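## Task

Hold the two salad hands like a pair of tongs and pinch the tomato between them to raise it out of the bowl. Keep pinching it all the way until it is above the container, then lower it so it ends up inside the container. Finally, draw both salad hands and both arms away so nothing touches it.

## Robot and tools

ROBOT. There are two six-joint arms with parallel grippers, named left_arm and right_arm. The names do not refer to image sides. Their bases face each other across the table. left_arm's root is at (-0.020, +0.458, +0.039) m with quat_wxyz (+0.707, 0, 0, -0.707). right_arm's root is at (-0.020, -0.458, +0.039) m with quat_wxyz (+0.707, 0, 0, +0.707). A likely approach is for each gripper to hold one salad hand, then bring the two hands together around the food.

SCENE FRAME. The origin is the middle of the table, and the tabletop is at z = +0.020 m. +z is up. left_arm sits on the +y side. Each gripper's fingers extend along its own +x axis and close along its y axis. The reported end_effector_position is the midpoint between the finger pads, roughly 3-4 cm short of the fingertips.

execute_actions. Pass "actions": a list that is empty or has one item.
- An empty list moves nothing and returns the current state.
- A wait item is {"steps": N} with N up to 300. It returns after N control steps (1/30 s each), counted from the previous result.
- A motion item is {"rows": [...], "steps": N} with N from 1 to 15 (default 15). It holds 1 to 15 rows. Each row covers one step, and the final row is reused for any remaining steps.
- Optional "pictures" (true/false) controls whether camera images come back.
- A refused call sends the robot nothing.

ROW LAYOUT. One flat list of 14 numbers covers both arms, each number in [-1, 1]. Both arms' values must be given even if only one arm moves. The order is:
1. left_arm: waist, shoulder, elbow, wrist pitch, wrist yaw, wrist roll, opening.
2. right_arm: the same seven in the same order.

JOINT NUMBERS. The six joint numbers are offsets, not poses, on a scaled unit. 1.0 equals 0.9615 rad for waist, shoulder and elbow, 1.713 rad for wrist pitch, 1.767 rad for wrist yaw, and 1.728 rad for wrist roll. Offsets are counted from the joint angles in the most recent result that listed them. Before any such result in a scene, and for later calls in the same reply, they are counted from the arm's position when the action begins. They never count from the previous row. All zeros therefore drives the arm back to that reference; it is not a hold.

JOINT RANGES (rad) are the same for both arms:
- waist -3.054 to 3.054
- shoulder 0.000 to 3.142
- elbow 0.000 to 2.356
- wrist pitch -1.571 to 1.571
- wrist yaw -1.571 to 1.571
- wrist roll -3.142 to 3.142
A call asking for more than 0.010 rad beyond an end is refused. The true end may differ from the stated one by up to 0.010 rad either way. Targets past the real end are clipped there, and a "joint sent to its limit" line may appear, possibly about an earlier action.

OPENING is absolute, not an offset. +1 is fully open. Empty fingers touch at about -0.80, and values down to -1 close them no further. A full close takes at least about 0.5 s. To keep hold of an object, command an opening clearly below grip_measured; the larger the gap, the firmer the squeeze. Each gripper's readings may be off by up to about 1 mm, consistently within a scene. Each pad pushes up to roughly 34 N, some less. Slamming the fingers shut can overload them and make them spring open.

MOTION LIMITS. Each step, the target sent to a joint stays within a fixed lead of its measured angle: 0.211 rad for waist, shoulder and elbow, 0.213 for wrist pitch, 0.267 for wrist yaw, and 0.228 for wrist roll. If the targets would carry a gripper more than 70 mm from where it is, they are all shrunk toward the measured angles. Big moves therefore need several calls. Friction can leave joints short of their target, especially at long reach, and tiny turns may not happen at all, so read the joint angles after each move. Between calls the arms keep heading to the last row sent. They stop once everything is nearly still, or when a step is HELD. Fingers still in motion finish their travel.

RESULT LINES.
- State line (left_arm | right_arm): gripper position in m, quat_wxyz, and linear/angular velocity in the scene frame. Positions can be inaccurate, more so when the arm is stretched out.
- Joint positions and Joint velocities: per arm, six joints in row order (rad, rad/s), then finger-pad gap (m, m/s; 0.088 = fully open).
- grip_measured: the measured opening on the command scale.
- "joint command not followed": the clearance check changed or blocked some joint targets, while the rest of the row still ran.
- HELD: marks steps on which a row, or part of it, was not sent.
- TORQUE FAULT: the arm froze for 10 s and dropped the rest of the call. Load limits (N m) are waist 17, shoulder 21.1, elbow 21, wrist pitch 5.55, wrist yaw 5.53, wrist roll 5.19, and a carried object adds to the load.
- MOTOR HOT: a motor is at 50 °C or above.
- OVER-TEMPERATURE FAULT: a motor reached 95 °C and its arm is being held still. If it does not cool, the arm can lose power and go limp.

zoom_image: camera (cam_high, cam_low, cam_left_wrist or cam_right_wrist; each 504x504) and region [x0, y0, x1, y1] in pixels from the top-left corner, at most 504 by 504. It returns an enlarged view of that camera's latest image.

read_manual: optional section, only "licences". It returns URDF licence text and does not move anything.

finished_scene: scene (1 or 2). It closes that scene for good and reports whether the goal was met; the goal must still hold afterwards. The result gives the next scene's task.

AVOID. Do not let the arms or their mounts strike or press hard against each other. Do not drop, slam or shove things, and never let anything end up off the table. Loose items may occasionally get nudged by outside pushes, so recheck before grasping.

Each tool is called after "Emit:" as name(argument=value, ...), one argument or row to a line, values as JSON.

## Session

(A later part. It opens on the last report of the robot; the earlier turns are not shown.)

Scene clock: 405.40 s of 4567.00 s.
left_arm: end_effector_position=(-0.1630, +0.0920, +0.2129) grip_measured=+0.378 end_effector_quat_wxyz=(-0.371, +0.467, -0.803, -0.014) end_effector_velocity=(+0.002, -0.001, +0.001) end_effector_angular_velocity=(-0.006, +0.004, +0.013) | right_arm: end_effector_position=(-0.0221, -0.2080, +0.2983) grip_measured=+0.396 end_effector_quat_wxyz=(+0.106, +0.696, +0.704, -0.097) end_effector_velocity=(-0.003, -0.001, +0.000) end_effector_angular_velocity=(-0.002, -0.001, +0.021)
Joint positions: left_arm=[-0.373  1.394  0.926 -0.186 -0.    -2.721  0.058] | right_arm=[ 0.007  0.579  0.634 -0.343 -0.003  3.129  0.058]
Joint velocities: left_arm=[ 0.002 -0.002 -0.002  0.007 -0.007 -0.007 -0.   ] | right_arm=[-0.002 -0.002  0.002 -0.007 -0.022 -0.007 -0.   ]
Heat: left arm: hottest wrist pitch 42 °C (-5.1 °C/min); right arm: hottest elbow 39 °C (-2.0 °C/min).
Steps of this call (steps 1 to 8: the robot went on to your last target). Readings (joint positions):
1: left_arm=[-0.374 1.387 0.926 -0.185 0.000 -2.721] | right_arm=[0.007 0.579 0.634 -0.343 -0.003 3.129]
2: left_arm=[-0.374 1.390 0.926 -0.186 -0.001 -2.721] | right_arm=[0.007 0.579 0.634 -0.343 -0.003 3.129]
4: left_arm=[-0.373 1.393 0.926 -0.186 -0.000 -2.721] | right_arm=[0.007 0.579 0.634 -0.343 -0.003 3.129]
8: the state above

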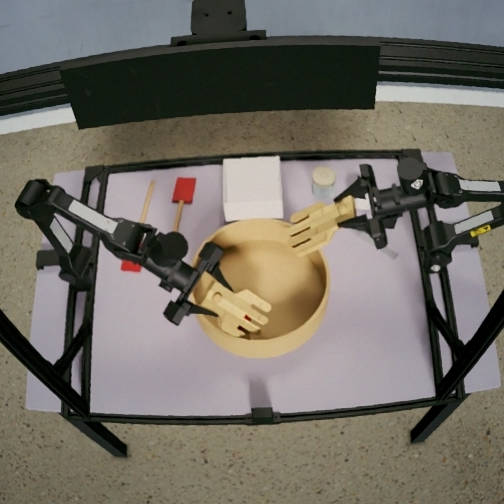

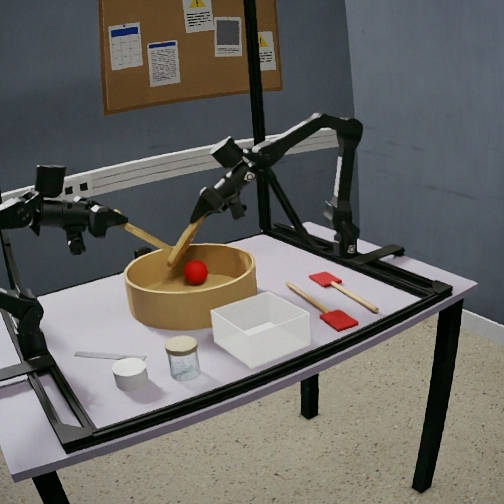

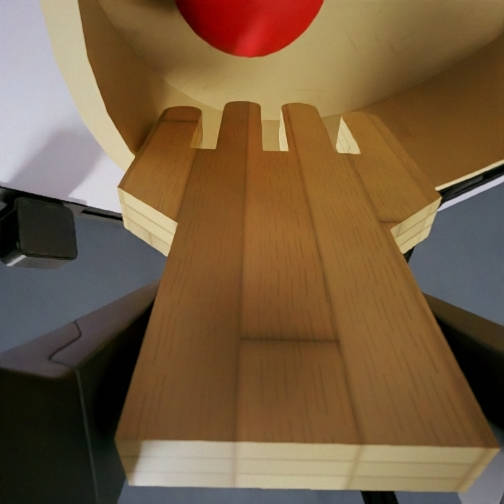

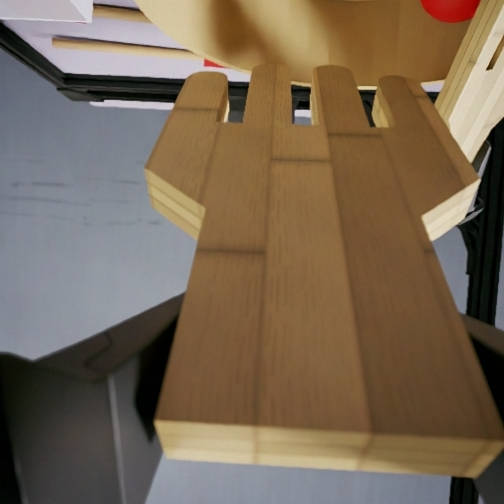

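Emit:
execute_actions(
  actions=[
    {"rows":[[0,0,0,0,0,0.05,-1,0,0,0,0,0,0,-1],[0,0,0,0,0,0.1,-1,0,0,0,0,0,0,-1],[0.01,0,0,0,0,0.15,-1,0,0,0,0,0,0,-1],[0.02,0,0,0,0,0.2,-1,0,0,0,0,0,0,-1],[0.03,0,0,0,0,0.25,-1,0,0,0,0,0,0,-1],[0.04,0,0,0,0,0.3,-1,0,0,0,0,0,0,-1],[0.05,0,0,0,0,0.35,-1,0,0,0,0,0,0,-1],[0.06,0,0,0,0,0.35,-1,0,0,0,0,0,0,-1],[0.07,0,0,0,0,0.35,-1,0,0,0,0,0,0,-1],[0.08,0,0,0,0,0.35,-1,0,0,0,0,0,0,-1],[0.09,0,0,0,0,0.35,-1,0,0,0,0,0,0,-1],[0.10,0,0,0,0,0.35,-1,0,0,0,0,0,0,-1]]},
  ],
  pictures=false,
)

Emit:
execute_actions(
  actions=[
    {"steps":20},
  ],
)

Scene clock: 413.33 s of 4567.00 s.
left_arm: end_effector_position=(-0.1302, +0.0810, +0.2124) grip_measured=+0.378 end_effector_quat_wxyz=(-0.499, +0.373, -0.757, +0.195) end_effector_velocity=(+0.048, -0.009, -0.006) end_effector_angular_velocity=(-0.016, -0.148, +0.029) | right_arm: end_effector_position=(-0.0221, -0.2080, +0.2977) grip_measured=+0.396 end_effector_quat_wxyz=(+0.107, +0.696, +0.704, -0.098) end_effector_velocity=(-0.000, -0.001, +0.000) end_effector_angular_velocity=(-0.002, -0.005, +0.007)
Joint positions: left_arm=[-0.284  1.395  0.926 -0.188  0.002 -2.137  0.058] | right_arm=[ 0.007  0.579  0.633 -0.345 -0.003  3.129  0.058]
Joint velocities: left_arm=[ 0.115 -0.002 -0.007 -0.022 -0.022  0.168 -0.   ] | right_arm=[-0.002 -0.002  0.002 -0.007 -0.007 -0.007 -0.   ]
Heat: left arm: hottest wrist pitch 42 °C (-5.1 °C/min); right arm: hottest elbow 39 °C (-2.0 °C/min).
Steps of this call (steps 1 to 30: the robot went on to your last target; steps 31 to 223: nothing new was sent; steps 224 to 238: all 15 steps of this action). Readings (joint positions):
224: left_arm=[-0.372 1.395 0.926 -0.186 0.002 -2.706] | right_arm=[0.007 0.579 0.633 -0.343 -0.003 3.129]
225: left_arm=[-0.372 1.395 0.926 -0.187 0.002 -2.668] | right_arm=[0.007 0.579 0.633 -0.343 -0.003 3.129]
227: left_arm=[-0.371 1.395 0.926 -0.188 0.002 -2.555] | right_arm=[0.007 0.579 0.633 -0.344 -0.003 3.129]
231: left_arm=[-0.345 1.395 0.926 -0.188 0.002 -2.310] | right_arm=[0.007 0.579 0.633 -0.345 -0.003 3.129]
238: the state above

Scene clock: 414.00 s of 4567.00 s.
left_arm: end_effector_position=(-0.1285, +0.0805, +0.2124) grip_measured=+0.378 end_effector_quat_wxyz=(-0.503, +0.370, -0.755, +0.201) end_effector_velocity=(+0.001, +0.002, -0.001) end_effector_angular_velocity=(+0.007, -0.001, +0.008) | right_arm: end_effector_position=(-0.0221, -0.2080, +0.2977) grip_measured=+0.396 end_effector_quat_wxyz=(+0.107, +0.696, +0.704, -0.098) end_effector_velocity=(+0.001, -0.001, -0.002) end_effector_angular_velocity=(-0.007, -0.005, +0.002)
Joint positions: left_arm=[-0.28   1.395  0.926 -0.188  0.002 -2.119  0.058] | right_arm=[ 0.007  0.579  0.633 -0.345 -0.003  3.129  0.058]
Joint velocities: left_arm=[-0.002 -0.002 -0.002 -0.007 -0.007 -0.007  0.   ] | right_arm=[-0.007 -0.002 -0.002 -0.007 -0.007 -0.007 -0.   ]
Heat: left arm: hottest wrist pitch 42 °C (-5.0 °C/min); right arm: hottest elbow 39 °C (-2.0 °C/min).
Steps of this call (steps 1 to 20: the robot went on to your last target). Readings (joint positions):
1: left_arm=[-0.282 1.395 0.926 -0.188 0.002 -2.132] | right_arm=[0.007 0.579 0.633 -0.345 -0.003 3.129]
2: left_arm=[-0.280 1.395 0.926 -0.188 0.002 -2.128] | right_arm=[0.007 0.579 0.633 -0.345 -0.003 3.129]
4: left_arm=[-0.280 1.395 0.926 -0.188 0.002 -2.124] | right_arm=[0.007 0.579 0.633 -0.345 -0.003 3.129]
8: left_arm=[-0.280 1.395 0.926 -0.188 0.002 -2.120] | right_arm=[0.007 0.579 0.633 -0.345 -0.003 3.129]
20: the state above

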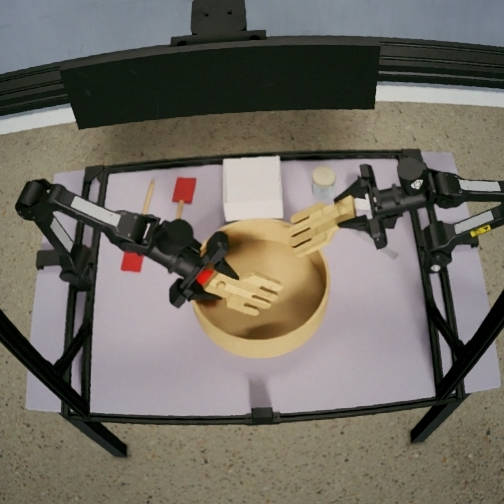

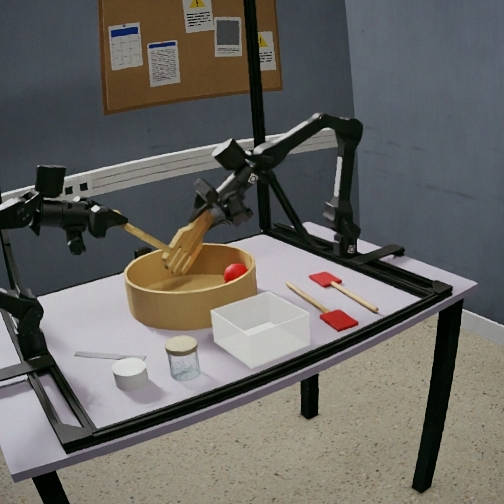

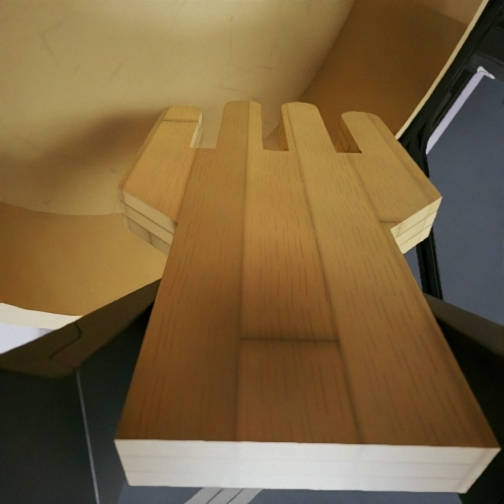

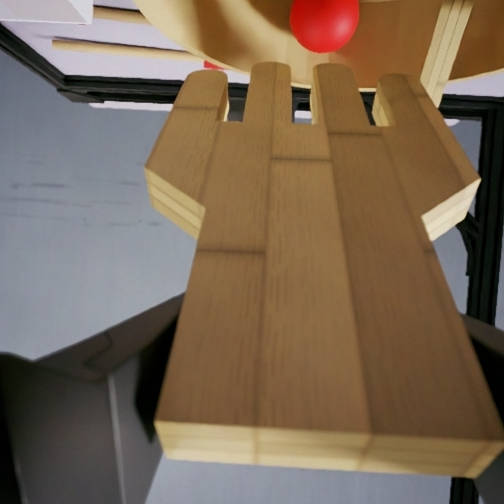

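Emit:
execute_actions(
  actions=[
    {"rows":[[0,-0.1,0,0,0,0,-1,0,0,0,0,0,0,-1],[0,-0.2,0,0,0,0,-1,0,0,0,0,0,0,-1],[0,-0.3,0,0,0,-0.1,-1,0,0,0,0,0,0,-1],[0.05,-0.4,0,-0.03,0,-0.2,-1,0,-0.05,0,0,0,0,-1],[0.1,-0.5,-0.04,-0.07,0,-0.3,-1,0,-0.1,0,0,0,0,-1],[0.17,-0.6,-0.1,-0.12,0,-0.45,-1,0,-0.1,0,0,0,0,-1],[0.29,-0.75,-0.18,-0.2,0,-0.585,-1,0,-0.1,0,0,0,0,-1]]},
  ],
  pictures=false,
)

Emit:
execute_actions(
  actions=[
    {"steps":20},
  ],
)

Scene clock: 421.03 s of 4567.00 s.
left_arm: end_effector_position=(-0.0226, +0.1964, +0.2789) grip_measured=+0.378 end_effector_quat_wxyz=(-0.279, +0.647, -0.706, -0.068) end_effector_velocity=(+0.013, +0.126, +0.219) end_effector_angular_velocity=(-0.898, +1.639, +0.921) | right_arm: end_effector_position=(-0.0220, -0.2225, +0.3156) grip_measured=+0.396 end_effector_quat_wxyz=(+0.078, +0.699, +0.707, -0.068) end_effector_velocity=(-0.001, -0.001, -0.003) end_effector_angular_velocity=(-0.007, -0.006, +0.006)
Joint positions: left_arm=[-0.012  0.743  0.755 -0.515 -0.003 -2.837  0.058] | right_arm=[ 0.007  0.491  0.631 -0.347 -0.003  3.129  0.058]
Joint velocities: left_arm=[ 0.066 -0.921 -0.002 -0.007  0.037 -1.839 -0.   ] | right_arm=[-0.002 -0.007 -0.007 -0.007 -0.007 -0.007 -0.   ]
Heat: left arm: hottest wrist pitch 42 °C (-4.0 °C/min); right arm: hottest elbow 39 °C (-2.0 °C/min).
Steps of this call (steps 1 to 15: the robot went on to your last target; steps 16 to 196: nothing new was sent; steps 197 to 211: all 15 steps of this action). Readings (joint positions):
197: left_arm=[-0.280 1.387 0.926 -0.188 0.002 -2.119] | right_arm=[0.007 0.579 0.633 -0.345 -0.003 3.129]
198: left_arm=[-0.280 1.364 0.923 -0.194 0.002 -2.119] | right_arm=[0.007 0.579 0.633 -0.345 -0.003 3.129]
200: left_arm=[-0.277 1.286 0.913 -0.207 0.003 -2.206] | right_arm=[0.007 0.575 0.633 -0.346 -0.003 3.129]
204: left_arm=[-0.158 1.070 0.879 -0.331 0.006 -2.418] | right_arm=[0.007 0.511 0.631 -0.348 -0.003 3.129]
211: the state above

Scene clock: 421.70 s of 4567.00 s.
left_arm: end_effector_position=(-0.0207, +0.2069, +0.2908) grip_measured=+0.378 end_effector_quat_wxyz=(-0.165, +0.687, -0.691, -0.155) end_effector_velocity=(+0.003, +0.001, -0.004) end_effector_angular_velocity=(+0.012, -0.003, +0.021) | right_arm: end_effector_position=(-0.0220, -0.2227, +0.3159) grip_measured=+0.396 end_effector_quat_wxyz=(+0.077, +0.699, +0.707, -0.068) end_effector_velocity=(-0.003, -0.001, -0.002) end_effector_angular_velocity=(-0.007, -0.003, +0.021)
Joint positions: left_arm=[-0.004  0.681  0.756 -0.532 -0.002 -3.127  0.058] | right_arm=[ 0.007  0.49   0.631 -0.347 -0.003  3.129  0.058]
Joint velocities: left_arm=[-0.002 -0.002 -0.007 -0.007 -0.022 -0.007 -0.   ] | right_arm=[-0.002 -0.002 -0.002 -0.007 -0.022 -0.007 -0.   ]
Heat: left arm: hottest wrist pitch 42 °C (-4.0 °C/min); right arm: hottest elbow 39 °C (-2.0 °C/min).
Steps of this call (steps 1 to 20: the robot went on to your last target). Readings (joint positions):
1: left_arm=[-0.010 0.718 0.756 -0.515 -0.003 -2.898] | right_arm=[0.007 0.491 0.631 -0.347 -0.003 3.129]
2: left_arm=[-0.008 0.700 0.756 -0.516 -0.002 -2.959] | right_arm=[0.007 0.491 0.631 -0.347 -0.003 3.129]
4: left_arm=[-0.007 0.685 0.756 -0.526 -0.002 -3.043] | right_arm=[0.007 0.490 0.631 -0.347 -0.003 3.129]
8: left_arm=[-0.005 0.684 0.756 -0.531 -0.002 -3.106] | right_arm=[0.007 0.490 0.631 -0.347 -0.003 3.129]
20: the state above

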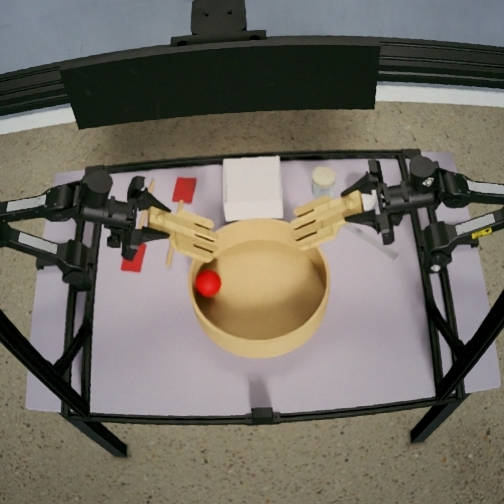

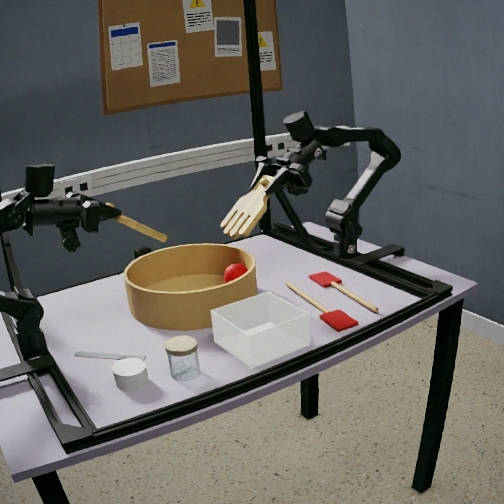

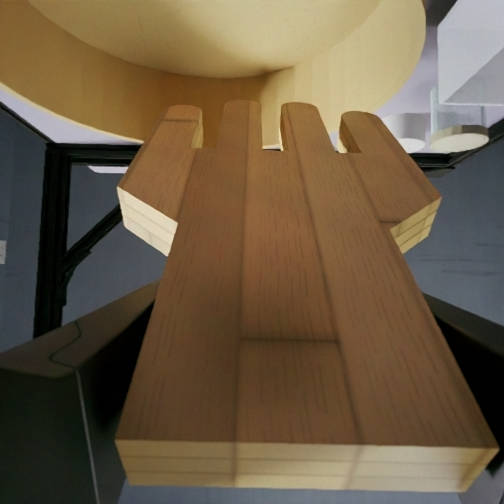

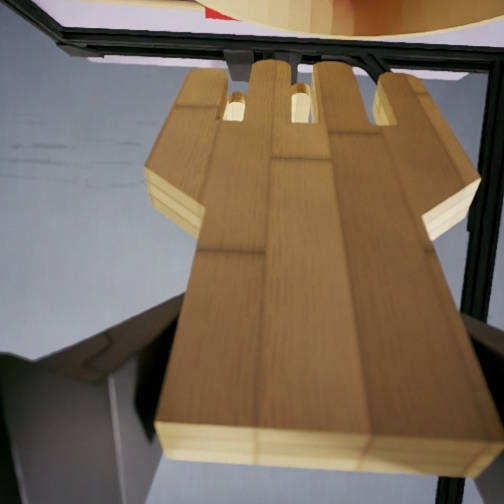

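Emit:
execute_actions(
  actions=[
    {"rows":[[-0.08,0,0.07,-0.03,0.04,0.07,-1,0,0.1,0.06,0,0,0,-1],[-0.16,0.05,0.14,-0.07,0.08,0.14,-1,0,0.2,0.12,-0.02,0,0,-1],[-0.25,0.12,0.21,-0.12,0.12,0.2,-1,0,0.3,0.18,-0.03,0,0,-1],[-0.33,0.2,0.28,-0.17,0.16,0.27,-1,0,0.4,0.24,-0.05,0,0,-1],[-0.42,0.28,0.35,-0.22,0.2,0.33,-1,0,0.5,0.3,-0.07,0,0,-1],[-0.5,0.36,0.42,-0.27,0.24,0.4,-1,0,0.6,0.355,-0.09,0,0,-1],[-0.58,0.43,0.47,-0.315,0.27,0.46,-1,0,0.7,0.355,-0.09,0,0,-1],[-0.58,0.49,0.47,-0.315,0.27,0.46,-1,0,0.8,0.355,-0.09,0,0,-1],[-0.58,0.49,0.47,-0.315,0.27,0.46,-1,0,0.89,0.355,-0.09,0,0,-1]]},
  ],
  pictures=false,
)

Emit:
execute_actions(
  actions=[
    {"steps":20},
  ],
)

Scene clock: 440.50 s of 4567.00 s.
left_arm: end_effector_position=(-0.2118, +0.2707, +0.2775) grip_measured=+0.379 end_effector_quat_wxyz=(-0.426, +0.092, -0.900, +0.004) end_effector_velocity=(-0.033, +0.026, -0.008) end_effector_angular_velocity=(-0.101, -0.103, -0.524) | right_arm: end_effector_position=(-0.0227, -0.1157, +0.2292) grip_measured=+0.396 end_effector_quat_wxyz=(+0.272, +0.650, +0.659, -0.263) end_effector_velocity=(+0.001, +0.112, -0.483) end_effector_angular_velocity=(-1.541, -0.011, +0.003)
Joint positions: left_arm=[-0.547  1.145  1.176 -1.055  0.458 -2.381  0.058] | right_arm=[ 0.007  1.24   0.959 -0.496 -0.003  3.129  0.058]
Joint velocities: left_arm=[-0.11   0.139  0.1   -0.139  0.095  0.476  0.   ] | right_arm=[-0.007  1.453 -0.007 -0.081 -0.007 -0.007 -0.   ]
Heat: left arm: hottest wrist pitch 43 °C (-1.0 °C/min); right arm: hottest wrist pitch 40 °C (+0.0 °C/min).
Steps of this call (steps 1 to 15: the robot went on to your last target; steps 16 to 549: nothing new was sent; steps 550 to 564: all 15 steps of this action). Readings (joint positions):
550: left_arm=[-0.010 0.681 0.761 -0.543 0.002 -3.105] | right_arm=[0.007 0.501 0.635 -0.350 -0.003 3.129]
551: left_arm=[-0.035 0.689 0.781 -0.577 0.025 -3.050] | right_arm=[0.007 0.533 0.653 -0.358 -0.003 3.129]
553: left_arm=[-0.135 0.744 0.863 -0.669 0.126 -2.930] | right_arm=[0.007 0.642 0.726 -0.384 -0.003 3.129]
557: left_arm=[-0.354 0.948 1.075 -0.880 0.353 -2.697] | right_arm=[0.007 0.870 0.898 -0.458 -0.003 3.129]
564: the state above

Scene clock: 441.17 s of 4567.00 s.
left_arm: end_effector_position=(-0.2148, +0.2741, +0.2821) grip_measured=+0.378 end_effector_quat_wxyz=(-0.424, +0.073, -0.902, +0.025) end_effector_velocity=(+0.001, -0.002, -0.001) end_effector_angular_velocity=(-0.012, -0.011, +0.015) | right_arm: end_effector_position=(-0.0226, -0.1094, +0.1969) grip_measured=+0.396 end_effector_quat_wxyz=(+0.305, +0.635, +0.645, -0.296) end_effector_velocity=(-0.000, -0.002, -0.001) end_effector_angular_velocity=(-0.007, -0.008, +0.019)
Joint positions: left_arm=[-0.559  1.149  1.195 -1.07   0.469 -2.335  0.058] | right_arm=[ 0.007  1.338  0.961 -0.502 -0.002  3.129  0.058]
Joint velocities: left_arm=[-0.002 -0.002 -0.002  0.007 -0.022 -0.007 -0.   ] | right_arm=[-0.002 -0.002 -0.002 -0.007 -0.007 -0.022 -0.   ]
Heat: left arm: hottest wrist pitch 43 °C (-1.0 °C/min); right arm: hottest wrist pitch 40 °C (+0.0 °C/min).
Steps of this call (steps 1 to 20: the robot went on to your last target). Readings (joint positions):
1: left_arm=[-0.551 1.147 1.180 -1.059 0.461 -2.368] | right_arm=[0.007 1.282 0.959 -0.501 -0.003 3.129]
2: left_arm=[-0.552 1.148 1.184 -1.062 0.464 -2.358] | right_arm=[0.007 1.312 0.959 -0.506 -0.003 3.129]
4: left_arm=[-0.555 1.149 1.191 -1.065 0.467 -2.347] | right_arm=[0.007 1.331 0.959 -0.501 -0.002 3.129]
8: left_arm=[-0.558 1.149 1.195 -1.070 0.468 -2.338] | right_arm=[0.007 1.335 0.961 -0.502 -0.002 3.129]
20: the state above

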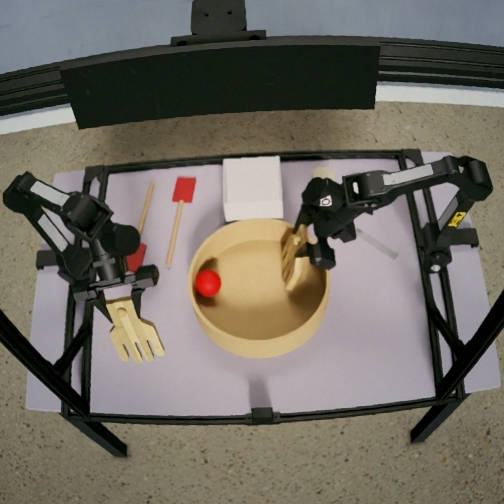

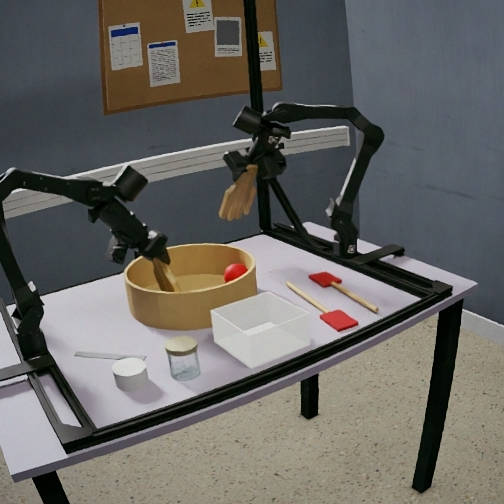

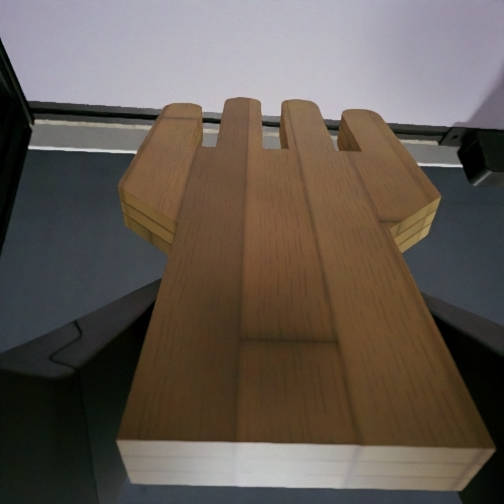

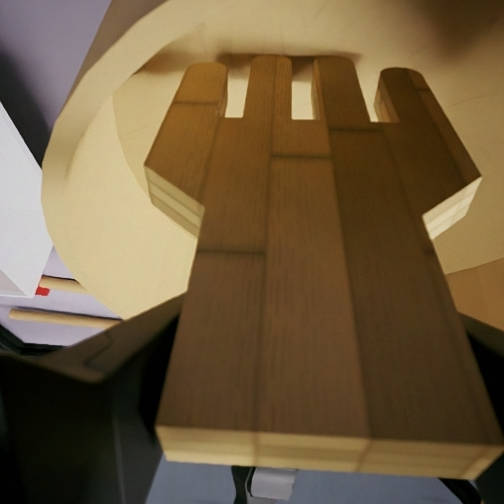

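Emit:
execute_actions(
  actions=[
    {"rows":[[0.04,0,0.04,0.02,-0.04,0,-1,0,0,0,0,0,0,-1],[0.08,0,0.08,0.03,-0.08,0,-1,0,0,0,0,0,0,-1],[0.13,0,0.115,0.03,-0.12,0,-1,0,0,0,0,0,0,-1],[0.18,0,0.115,0.03,-0.16,0,-1,0,0,0,0,0,0,-1],[0.24,0.03,0.115,0.03,-0.2,0,-1,0,0,0,0,0,0,-1],[0.31,0.06,0.115,0.03,-0.265,0,-1,0,0,0,0,0,0,-1]]},
  ],
  pictures=false,
)

Emit:
execute_actions(
  actions=[
    {"steps":10},
  ],
)

Scene clock: 455.77 s of 4567.00 s.
left_arm: end_effector_position=(-0.0995, +0.1746, +0.2947) grip_measured=+0.378 end_effector_quat_wxyz=(-0.538, +0.353, -0.765, +0.026) end_effector_velocity=(+0.023, -0.004, -0.001) end_effector_angular_velocity=(-0.013, -0.075, +0.105) | right_arm: end_effector_position=(-0.0228, -0.1091, +0.1968) grip_measured=+0.396 end_effector_quat_wxyz=(+0.306, +0.635, +0.645, -0.297) end_effector_velocity=(-0.002, -0.002, -0.001) end_effector_angular_velocity=(-0.007, +0.001, +0.013)
Joint positions: left_arm=[-0.267  1.205  1.293 -1.023  0.015 -2.335  0.058] | right_arm=[ 0.007  1.339  0.962 -0.502 -0.003  3.129  0.058]
Joint velocities: left_arm=[ 0.022 -0.002 -0.002 -0.007 -0.11  -0.022 -0.   ] | right_arm=[ 0.002 -0.002 -0.002 -0.007 -0.007 -0.007 -0.   ]
Heat: left arm: hottest wrist pitch 41 °C (-3.0 °C/min); right arm: hottest elbow 40 °C (+1.0 °C/min).
Steps of this call (steps 1 to 15: the robot went on to your last target; steps 16 to 423: nothing new was sent; steps 424 to 438: all 15 steps of this action). Readings (joint positions):
424: left_arm=[-0.557 1.150 1.199 -1.071 0.464 -2.334] | right_arm=[0.007 1.339 0.962 -0.502 -0.003 3.129]
425: left_arm=[-0.547 1.150 1.207 -1.066 0.438 -2.334] | right_arm=[0.007 1.339 0.962 -0.502 -0.003 3.129]
427: left_arm=[-0.496 1.153 1.240 -1.041 0.341 -2.334] | right_arm=[0.007 1.339 0.962 -0.502 -0.003 3.129]
431: left_arm=[-0.330 1.172 1.291 -1.023 0.107 -2.334] | right_arm=[0.007 1.339 0.962 -0.502 -0.003 3.129]
438: the state above

Scene clock: 456.10 s of 4567.00 s.
left_arm: end_effector_position=(-0.0972, +0.1740, +0.2948) grip_measured=+0.378 end_effector_quat_wxyz=(-0.541, +0.357, -0.761, +0.026) end_effector_velocity=(+0.000, -0.001, +0.001) end_effector_angular_velocity=(-0.010, -0.008, -0.004) | right_arm: end_effector_position=(-0.0228, -0.1091, +0.1968) grip_measured=+0.396 end_effector_quat_wxyz=(+0.306, +0.635, +0.645, -0.297) end_effector_velocity=(-0.001, -0.002, -0.003) end_effector_angular_velocity=(-0.012, +0.003, +0.024)
Joint positions: left_arm=[-0.263  1.205  1.293 -1.023  0.005 -2.335  0.058] | right_arm=[ 0.007  1.339  0.962 -0.502 -0.003  3.129  0.058]
Joint velocities: left_arm=[-0.002 -0.002 -0.002  0.007 -0.007  0.007 -0.   ] | right_arm=[-0.007  0.002 -0.002 -0.007 -0.022 -0.022 -0.   ]
Heat: left arm: hottest wrist pitch 41 °C (-3.0 °C/min); right arm: hottest elbow 40 °C (+1.0 °C/min).
Steps of this call (steps 1 to 10: the robot went on to your last target). Readings (joint positions):
1: left_arm=[-0.266 1.205 1.293 -1.023 0.012 -2.335] | right_arm=[0.007 1.339 0.962 -0.502 -0.003 3.129]
2: left_arm=[-0.266 1.205 1.293 -1.023 0.010 -2.335] | right_arm=[0.007 1.339 0.962 -0.502 -0.003 3.129]
4: left_arm=[-0.264 1.205 1.293 -1.023 0.007 -2.335] | right_arm=[0.007 1.339 0.962 -0.502 -0.003 3.129]
8: left_arm=[-0.264 1.205 1.293 -1.023 0.005 -2.335] | right_arm=[0.007 1.339 0.962 -0.502 -0.003 3.129]
10: the state above

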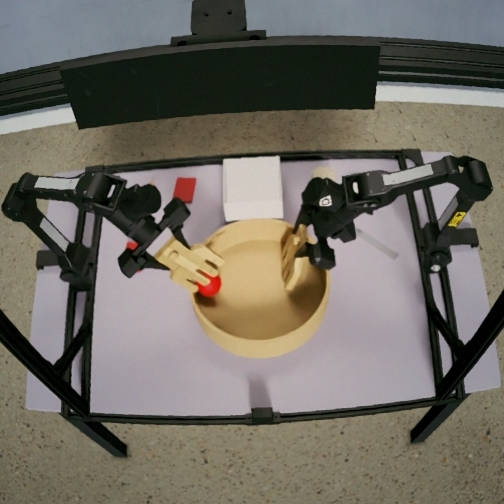

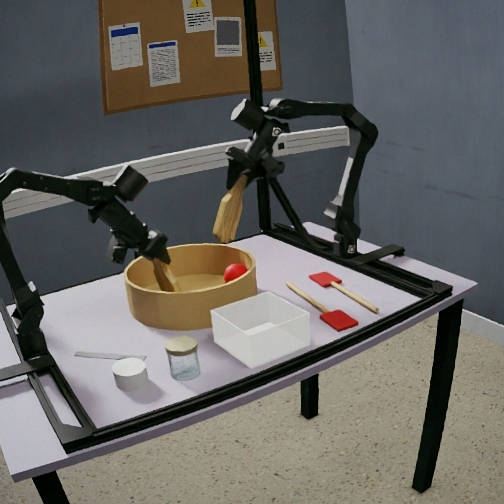

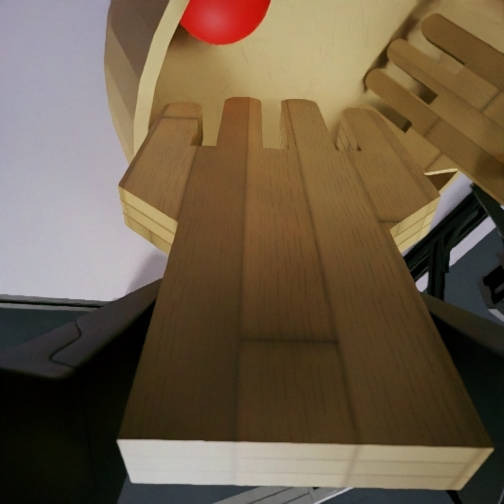

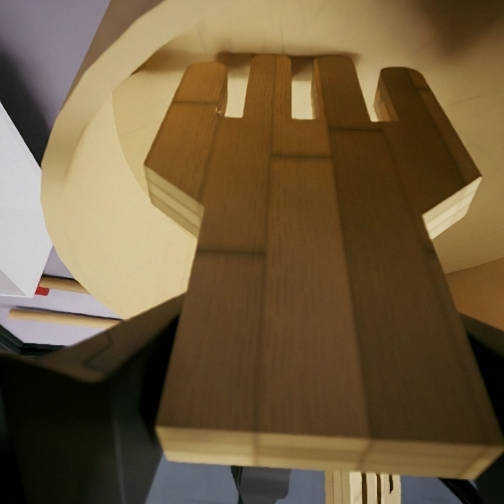

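Emit:
execute_actions(
  actions=[
    {"rows":[[-0.02,0.02,0,0,0,0,-1,0,0,0,0,0,0,-1],[-0.04,0.04,0,0,0,0,-1,0,0,0,0,0,0,-1],[-0.04,0.06,0,0,0,0,-1,0,0,0,0,0,0,-1],[-0.04,0.08,0,0,0,0,-1,0,0,0,0,0,0,-1],[-0.04,0.1,0,0.01,0,0,-1,0,0,0,0,0,0,-1],[-0.04,0.125,0,0.02,0,0,-1,0,0,0,0,0,0,-1],[-0.04,0.15,0,0.03,0,0,-1,0,0,0,0,0,0,-1],[-0.04,0.175,0,0.04,0,0,-1,0,0,0,0,0,0,-1],[-0.04,0.2,0,0.05,0,0,-1,0,0,0,0,0,0,-1],[-0.04,0.225,0,0.05,0,0,-1,0,0,0,0,0,0,-1]]},
  ],
)

Scene clock: 463.03 s of 4567.00 s.
left_arm: end_effector_position=(-0.1184, +0.1364, +0.2432) grip_measured=+0.378 end_effector_quat_wxyz=(-0.576, +0.312, -0.756, -0.003) end_effector_velocity=(-0.003, -0.009, -0.021) end_effector_angular_velocity=(+0.048, -0.018, +0.008) | right_arm: end_effector_position=(-0.0228, -0.1092, +0.1968) grip_measured=+0.396 end_effector_quat_wxyz=(+0.306, +0.635, +0.645, -0.297) end_effector_velocity=(-0.000, -0.001, -0.001) end_effector_angular_velocity=(-0.007, +0.001, +0.008)
Joint positions: left_arm=[-0.298  1.414  1.293 -0.94  -0.002 -2.333  0.058] | right_arm=[ 0.007  1.339  0.962 -0.502 -0.003  3.129  0.058]
Joint velocities: left_arm=[-0.002  0.066 -0.007  0.022 -0.007 -0.007 -0.   ] | right_arm=[-0.002  0.002  0.002 -0.007 -0.007 -0.007  0.   ]
Heat: left arm: hottest wrist pitch 42 °C (-1.0 °C/min); right arm: hottest elbow 39 °C (+0.0 °C/min).
Steps of this call (steps 1 to 15: the robot went on to your last target; steps 16 to 193: nothing new was sent; steps 194 to 208: all 15 steps of this action). Readings (joint positions):
194: left_arm=[-0.264 1.207 1.293 -1.023 0.004 -2.335] | right_arm=[0.007 1.339 0.962 -0.502 -0.003 3.129]
195: left_arm=[-0.269 1.211 1.293 -1.023 0.003 -2.335] | right_arm=[0.007 1.339 0.962 -0.502 -0.003 3.129]
197: left_arm=[-0.285 1.229 1.293 -1.023 0.003 -2.335] | right_arm=[0.007 1.339 0.962 -0.502 -0.003 3.129]
201: left_arm=[-0.298 1.305 1.294 -0.993 0.002 -2.334] | right_arm=[0.007 1.339 0.962 -0.502 -0.003 3.129]
208: the state above

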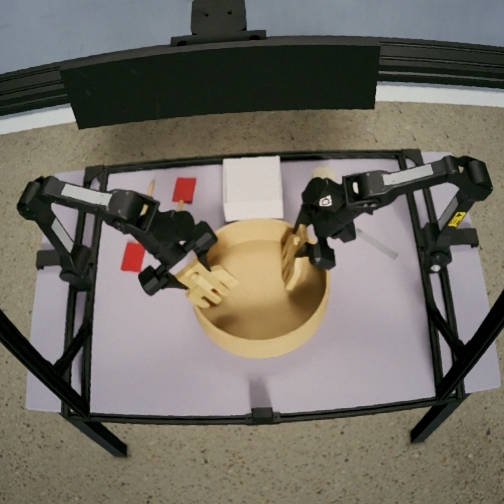

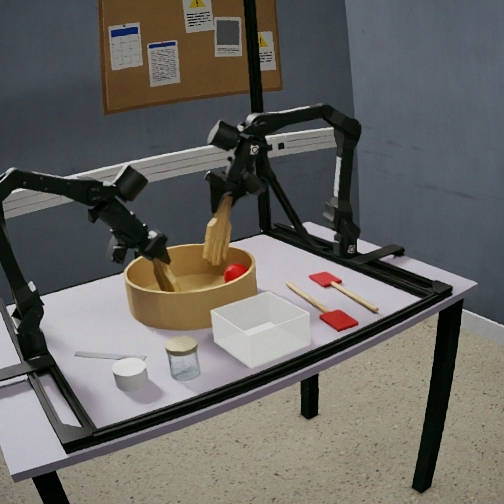

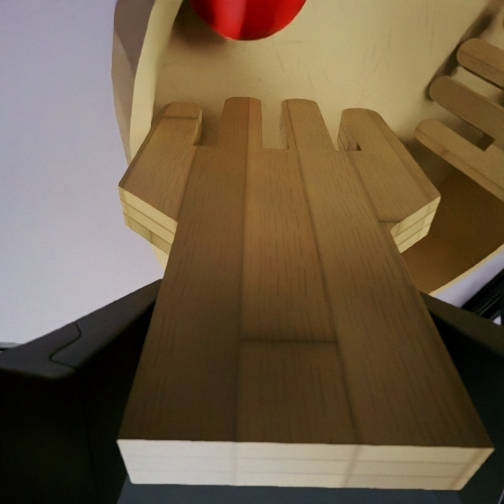

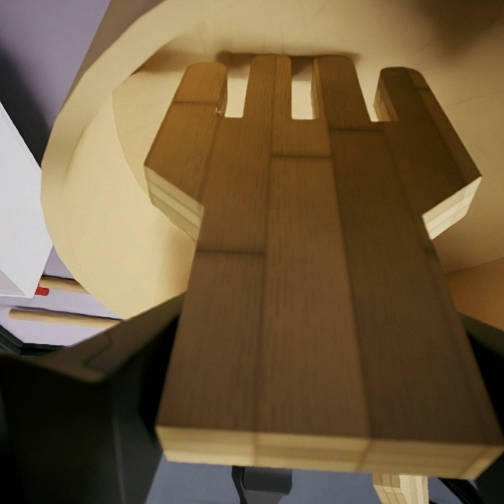

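Emit:
execute_actions(
  actions=[
    {"rows":[[-0.01,0,-0.02,0.01,0,0.06,-1,0,0,0,0,0,0,-1],[-0.02,0,-0.04,0.02,0,0.12,-1,0,0,0,0,0,0,-1],[-0.02,0,-0.06,0.03,0,0.18,-1,0,0,0,0,0,0,-1],[-0.02,0,-0.08,0.04,0,0.24,-1,0,0,0,0,0,0,-1],[-0.02,0.01,-0.1,0.05,0,0.3,-1,0,0,0,0,0,0,-1],[-0.02,0.02,-0.12,0.06,0,0.36,-1,0,0,0,0,0,0,-1]]},
  ],
  pictures=false,
)

Emit:
execute_actions(
  actions=[
    {"rows":[[0.02,0,0,0,0,0,-1,0,0,0,0,0,0,-1],[0.04,0,0,0,0,0,-1,0,0,0,0,0,0,-1],[0.06,0,0,0,0,0,-1,0,0,0,0,0,0,-1],[0.08,0,0,0,0,0,-1,0,0,0,0,0,0,-1],[0.1,0,0,0,0,0,-1,0,0,0,0,0,0,-1],[0.12,0,0,0,0,0,-1,0,0,0,0,0,0,-1],[0.14,0,0,0,0,0,-1,0,0,0,0,0,0,-1],[0.16,0,0,0,0,0,-1,0,0,0,0,0,0,-1],[0.18,0,0,0,0,0,-1,0,0,0,0,0,0,-1],[0.2,0,0,0,0,0,-1,0,0,0,0,0,0,-1],[0.22,0,0,0,0,0,-1,0,0,0,0,0,0,-1],[0.24,0,0,0,0,0,-1,0,0,0,0,0,0,-1]]},
  ],
  pictures=false,
)

Emit:
execute_actions(
  actions=[
    {"steps":20},
  ],
)

Scene clock: 473.50 s of 4567.00 s.
left_arm: end_effector_position=(-0.1240, +0.1365, +0.2125) grip_measured=+0.378 end_effector_quat_wxyz=(+0.644, -0.116, +0.723, -0.220) end_effector_velocity=(-0.001, +0.002, -0.005) end_effector_angular_velocity=(-0.023, -0.098, -0.178) | right_arm: end_effector_position=(-0.0228, -0.1092, +0.1968) grip_measured=+0.396 end_effector_quat_wxyz=(+0.306, +0.635, +0.645, -0.297) end_effector_velocity=(+0.002, -0.003, -0.003) end_effector_angular_velocity=(-0.012, -0.020, +0.010)
Joint positions: left_arm=[-0.315  1.426  1.189 -0.84  -0.003 -1.732  0.058] | right_arm=[ 0.007  1.339  0.962 -0.502 -0.003  3.129  0.058]
Joint velocities: left_arm=[-0.007 -0.002 -0.017  0.007 -0.007  0.198 -0.   ] | right_arm=[-0.002 -0.002 -0.007 -0.007  0.007 -0.022 -0.   ]
Heat: left arm: hottest wrist pitch 41 °C (-1.0 °C/min); right arm: hottest elbow 39 °C (+0.0 °C/min).
Steps of this call (steps 1 to 15: the robot went on to your last target; steps 16 to 299: nothing new was sent; steps 300 to 314: all 15 steps of this action). Readings (joint positions):
300: left_arm=[-0.299 1.416 1.293 -0.938 -0.000 -2.315] | right_arm=[0.007 1.339 0.962 -0.502 -0.003 3.129]
301: left_arm=[-0.301 1.416 1.288 -0.932 -0.000 -2.268] | right_arm=[0.007 1.339 0.962 -0.502 -0.003 3.129]
303: left_arm=[-0.308 1.416 1.267 -0.907 -0.000 -2.147] | right_arm=[0.007 1.339 0.962 -0.502 -0.003 3.129]
307: left_arm=[-0.314 1.421 1.210 -0.856 -0.003 -1.903] | right_arm=[0.007 1.339 0.962 -0.502 -0.003 3.129]
314: the state above

Scene clock: 474.00 s of 4567.00 s.
left_arm: end_effector_position=(-0.0564, +0.1208, +0.2130) grip_measured=+0.378 end_effector_quat_wxyz=(-0.658, +0.192, -0.712, +0.154) end_effector_velocity=(+0.020, -0.000, -0.001) end_effector_angular_velocity=(+0.016, +0.086, +0.061) | right_arm: end_effector_position=(-0.0228, -0.1092, +0.1968) grip_measured=+0.396 end_effector_quat_wxyz=(+0.306, +0.635, +0.645, -0.297) end_effector_velocity=(-0.002, -0.004, -0.003) end_effector_angular_velocity=(-0.022, +0.001, +0.013)
Joint positions: left_arm=[-0.102  1.426  1.189 -0.834  0.012 -1.731  0.058] | right_arm=[ 0.007  1.339  0.962 -0.502 -0.003  3.129  0.058]
Joint velocities: left_arm=[ 0.1   -0.002 -0.002 -0.007  0.095 -0.007 -0.   ] | right_arm=[ 0.002 -0.002 -0.002 -0.022 -0.007 -0.007 -0.   ]
Heat: left arm: hottest wrist pitch 41 °C (-1.0 °C/min); right arm: hottest elbow 39 °C (+0.0 °C/min).
Steps of this call (steps 1 to 15: all 15 steps of this action). Readings (joint positions):
1: left_arm=[-0.314 1.426 1.189 -0.840 -0.003 -1.728] | right_arm=[0.007 1.339 0.962 -0.502 -0.003 3.129]
2: left_arm=[-0.310 1.426 1.189 -0.840 -0.002 -1.728] | right_arm=[0.007 1.339 0.962 -0.502 -0.003 3.129]
4: left_arm=[-0.288 1.426 1.189 -0.840 -0.000 -1.729] | right_arm=[0.007 1.339 0.962 -0.502 -0.003 3.129]
8: left_arm=[-0.216 1.426 1.189 -0.840 0.002 -1.730] | right_arm=[0.007 1.339 0.962 -0.502 -0.003 3.129]
15: the state above

Scene clock: 474.67 s of 4567.00 s.
left_arm: end_effector_position=(-0.0555, +0.1206, +0.2131) grip_measured=+0.378 end_effector_quat_wxyz=(-0.657, +0.193, -0.713, +0.153) end_effector_velocity=(-0.000, +0.002, -0.002) end_effector_angular_velocity=(+0.014, +0.016, +0.018) | right_arm: end_effector_position=(-0.0228, -0.1092, +0.1968) grip_measured=+0.396 end_effector_quat_wxyz=(+0.306, +0.635, +0.645, -0.297) end_effector_velocity=(+0.001, -0.002, -0.001) end_effector_angular_velocity=(-0.007, +0.010, -0.008)
Joint positions: left_arm=[-0.098  1.426  1.189 -0.833  0.016 -1.731  0.058] | right_arm=[ 0.007  1.339  0.962 -0.502 -0.003  3.129  0.058]
Joint velocities: left_arm=[ 0.002  0.002 -0.002 -0.007  0.007 -0.022 -0.   ] | right_arm=[-0.007 -0.002 -0.002 -0.007 -0.007  0.007  0.   ]
Heat: left arm: hottest wrist pitch 41 °C (-1.0 °C/min); right arm: hottest elbow 39 °C (+0.0 °C/min).
Steps of this call (steps 1 to 15: the robot went on to your last target; steps 16 to 20: nothing new was sent). Readings (joint positions):
1: left_arm=[-0.100 1.426 1.189 -0.833 0.015 -1.731] | right_arm=[0.007 1.339 0.962 -0.502 -0.003 3.129]
2: left_arm=[-0.100 1.426 1.189 -0.833 0.015 -1.731] | right_arm=[0.007 1.339 0.962 -0.502 -0.003 3.129]
4: left_arm=[-0.100 1.426 1.189 -0.833 0.015 -1.731] | right_arm=[0.007 1.339 0.962 -0.502 -0.003 3.129]
8: left_arm=[-0.099 1.426 1.189 -0.833 0.016 -1.731] | right_arm=[0.007 1.339 0.962 -0.502 -0.003 3.129]
20: the state above
All arms were judged still, so your last target was given up. Only a new action makes them travel on or press farther. Fingers that are still opening or closing keep moving.

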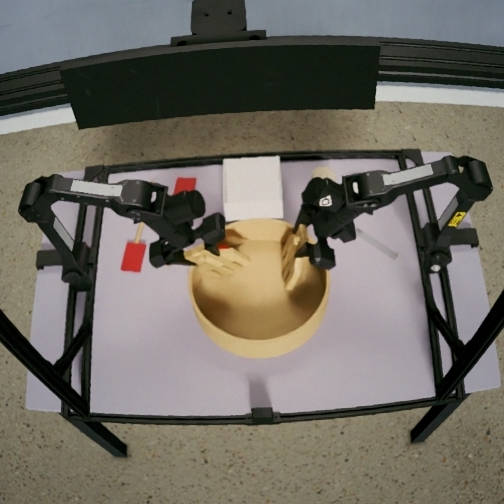

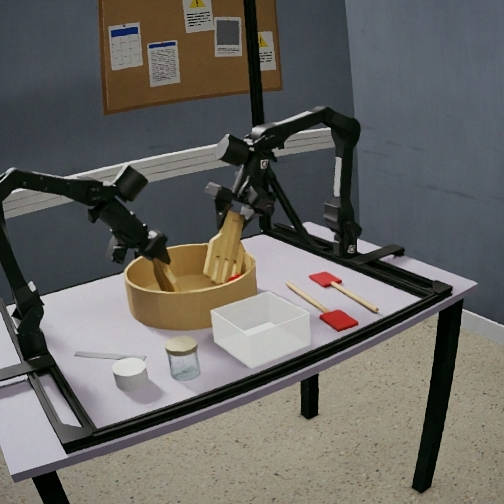

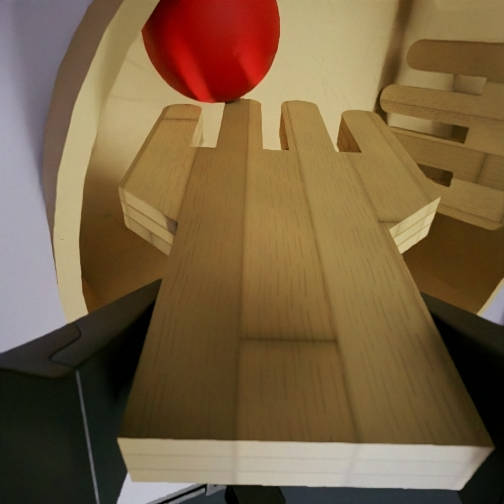

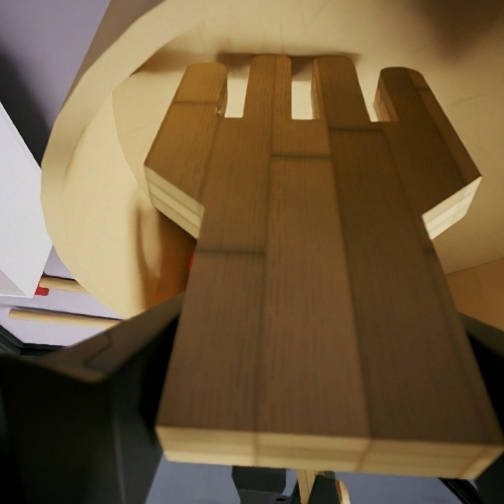

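Emit:
execute_actions(
  actions=[
    {"rows":[[-0.01,0,0,0,0,0.03,-1,0,0,0,0,0,0,-1],[-0.02,0,0,0,0,0.06,-1,0,0,0,0,0,0,-1],[-0.03,0,0,0,0,0.09,-1,0,0,0,0,0,0,-1],[-0.03,0,0,0,0,0.12,-1,0,0,0,0,0,0,-1],[-0.03,0,0,0,0,0.15,-1,0,0,0,0,0,0,-1],[-0.03,0,0,0,0,0.18,-1,0,0,0,0,0,0,-1],[-0.03,0,0,0,0,0.21,-1,0,0,0,0,0,0,-1],[-0.02,0,0,0,0,0.24,-1,0,0,0,0,0,0,-1],[-0.01,0,0,0,0,0.27,-1,0,0,0,0,0,0,-1],[0,0,0,0,0,0.3,-1,0,0,0,0,0,0,-1],[0.015,0,0,0,0,0.33,-1,0,0,0,0,0,0,-1],[0.03,0,0,0,0,0.36,-1,0,0,0,0,0,0,-1],[0.045,0,0,0,0,0.39,-1,0,0,0,0,0,0,-1],[0.06,0,0,0,0,0.42,-1,0,0,0,0,0,0,-1]]},
  ],
  pictures=false,
)

Emit:
execute_actions(
  actions=[
    {"steps":20},
  ],
)

Scene clock: 481.57 s of 4567.00 s.
left_arm: end_effector_position=(-0.0500, +0.1201, +0.2130) grip_measured=+0.379 end_effector_quat_wxyz=(+0.683, +0.012, +0.636, -0.359) end_effector_velocity=(+0.127, -0.009, -0.002) end_effector_angular_velocity=(-0.074, -0.646, -0.538) | right_arm: end_effector_position=(-0.0228, -0.1092, +0.1966) grip_measured=+0.396 end_effector_quat_wxyz=(+0.306, +0.635, +0.645, -0.297) end_effector_velocity=(+0.002, -0.001, +0.001) end_effector_angular_velocity=(-0.002, -0.001, -0.013)
Joint positions: left_arm=[-0.074  1.426  1.189 -0.833  0.032 -1.106  0.058] | right_arm=[ 0.007  1.339  0.961 -0.502 -0.003  3.129  0.058]
Joint velocities: left_arm=[ 0.3   -0.002 -0.002 -0.007 -0.168  1.048 -0.001] | right_arm=[-0.002 -0.002  0.002 -0.007  0.007  0.007 -0.001]
Heat: left arm: hottest wrist pitch 40 °C (-2.0 °C/min); right arm: hottest elbow 39 °C (+0.0 °C/min).
Steps of this call (steps 1 to 192: nothing new was sent; steps 193 to 207: all 15 steps of this action). Readings (joint positions):
193: left_arm=[-0.094 1.426 1.189 -0.835 0.013 -1.723] | right_arm=[0.007 1.339 0.961 -0.502 -0.003 3.129]
194: left_arm=[-0.097 1.426 1.189 -0.836 0.011 -1.700] | right_arm=[0.007 1.339 0.961 -0.502 -0.003 3.129]
196: left_arm=[-0.107 1.426 1.189 -0.837 0.010 -1.631] | right_arm=[0.007 1.339 0.961 -0.502 -0.003 3.129]
200: left_arm=[-0.122 1.426 1.189 -0.837 0.013 -1.449] | right_arm=[0.007 1.339 0.961 -0.502 -0.003 3.129]
207: the state above

Scene clock: 482.23 s of 4567.00 s.
left_arm: end_effector_position=(-0.0369, +0.1192, +0.2129) grip_measured=+0.378 end_effector_quat_wxyz=(+0.693, +0.035, +0.614, -0.376) end_effector_velocity=(+0.000, -0.001, +0.001) end_effector_angular_velocity=(-0.007, -0.003, +0.007) | right_arm: end_effector_position=(-0.0228, -0.1092, +0.1966) grip_measured=+0.396 end_effector_quat_wxyz=(+0.306, +0.635, +0.644, -0.297) end_effector_velocity=(-0.004, -0.001, +0.001) end_effector_angular_velocity=(-0.002, +0.003, +0.033)
Joint positions: left_arm=[-0.042  1.426  1.189 -0.834  0.017 -1.008  0.058] | right_arm=[ 0.007  1.339  0.961 -0.502 -0.003  3.13   0.058]
Joint velocities: left_arm=[-0.002 -0.002 -0.002  0.007 -0.007 -0.007 -0.   ] | right_arm=[ 0.002 -0.002  0.002 -0.007 -0.022 -0.022 -0.001]
Heat: left arm: hottest wrist pitch 40 °C (-2.0 °C/min); right arm: hottest elbow 39 °C (+0.0 °C/min).
Steps of this call (steps 1 to 20: the robot went on to your last target). Readings (joint positions):
1: left_arm=[-0.065 1.426 1.189 -0.833 0.026 -1.077] | right_arm=[0.007 1.339 0.961 -0.502 -0.003 3.129]
2: left_arm=[-0.057 1.426 1.189 -0.833 0.021 -1.058] | right_arm=[0.007 1.339 0.961 -0.502 -0.003 3.129]
4: left_arm=[-0.046 1.426 1.189 -0.834 0.017 -1.033] | right_arm=[0.007 1.339 0.961 -0.502 -0.003 3.129]
8: left_arm=[-0.043 1.426 1.189 -0.834 0.017 -1.015] | right_arm=[0.007 1.339 0.961 -0.502 -0.003 3.129]
20: the state above

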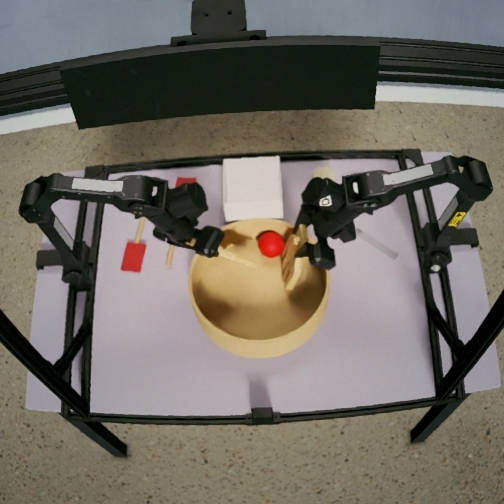

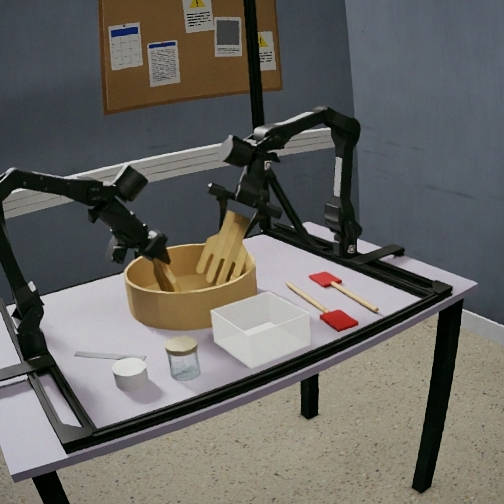

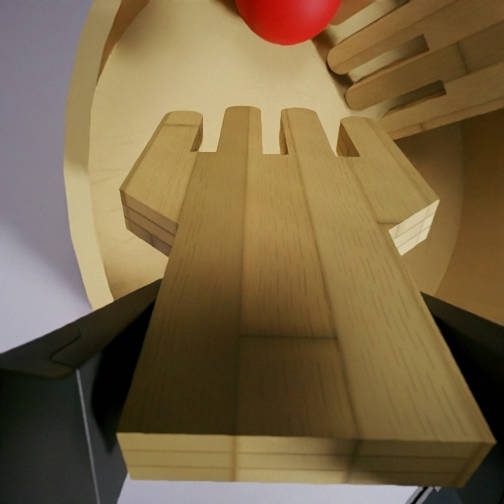

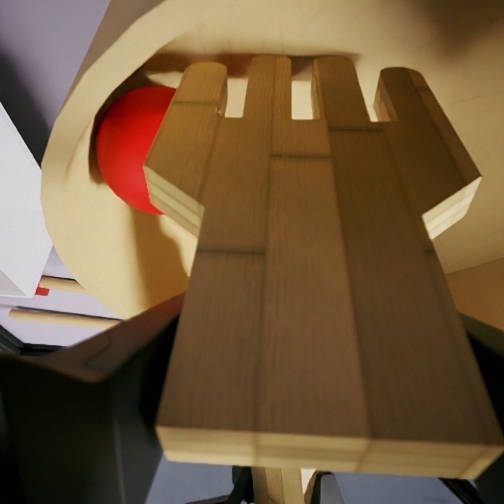

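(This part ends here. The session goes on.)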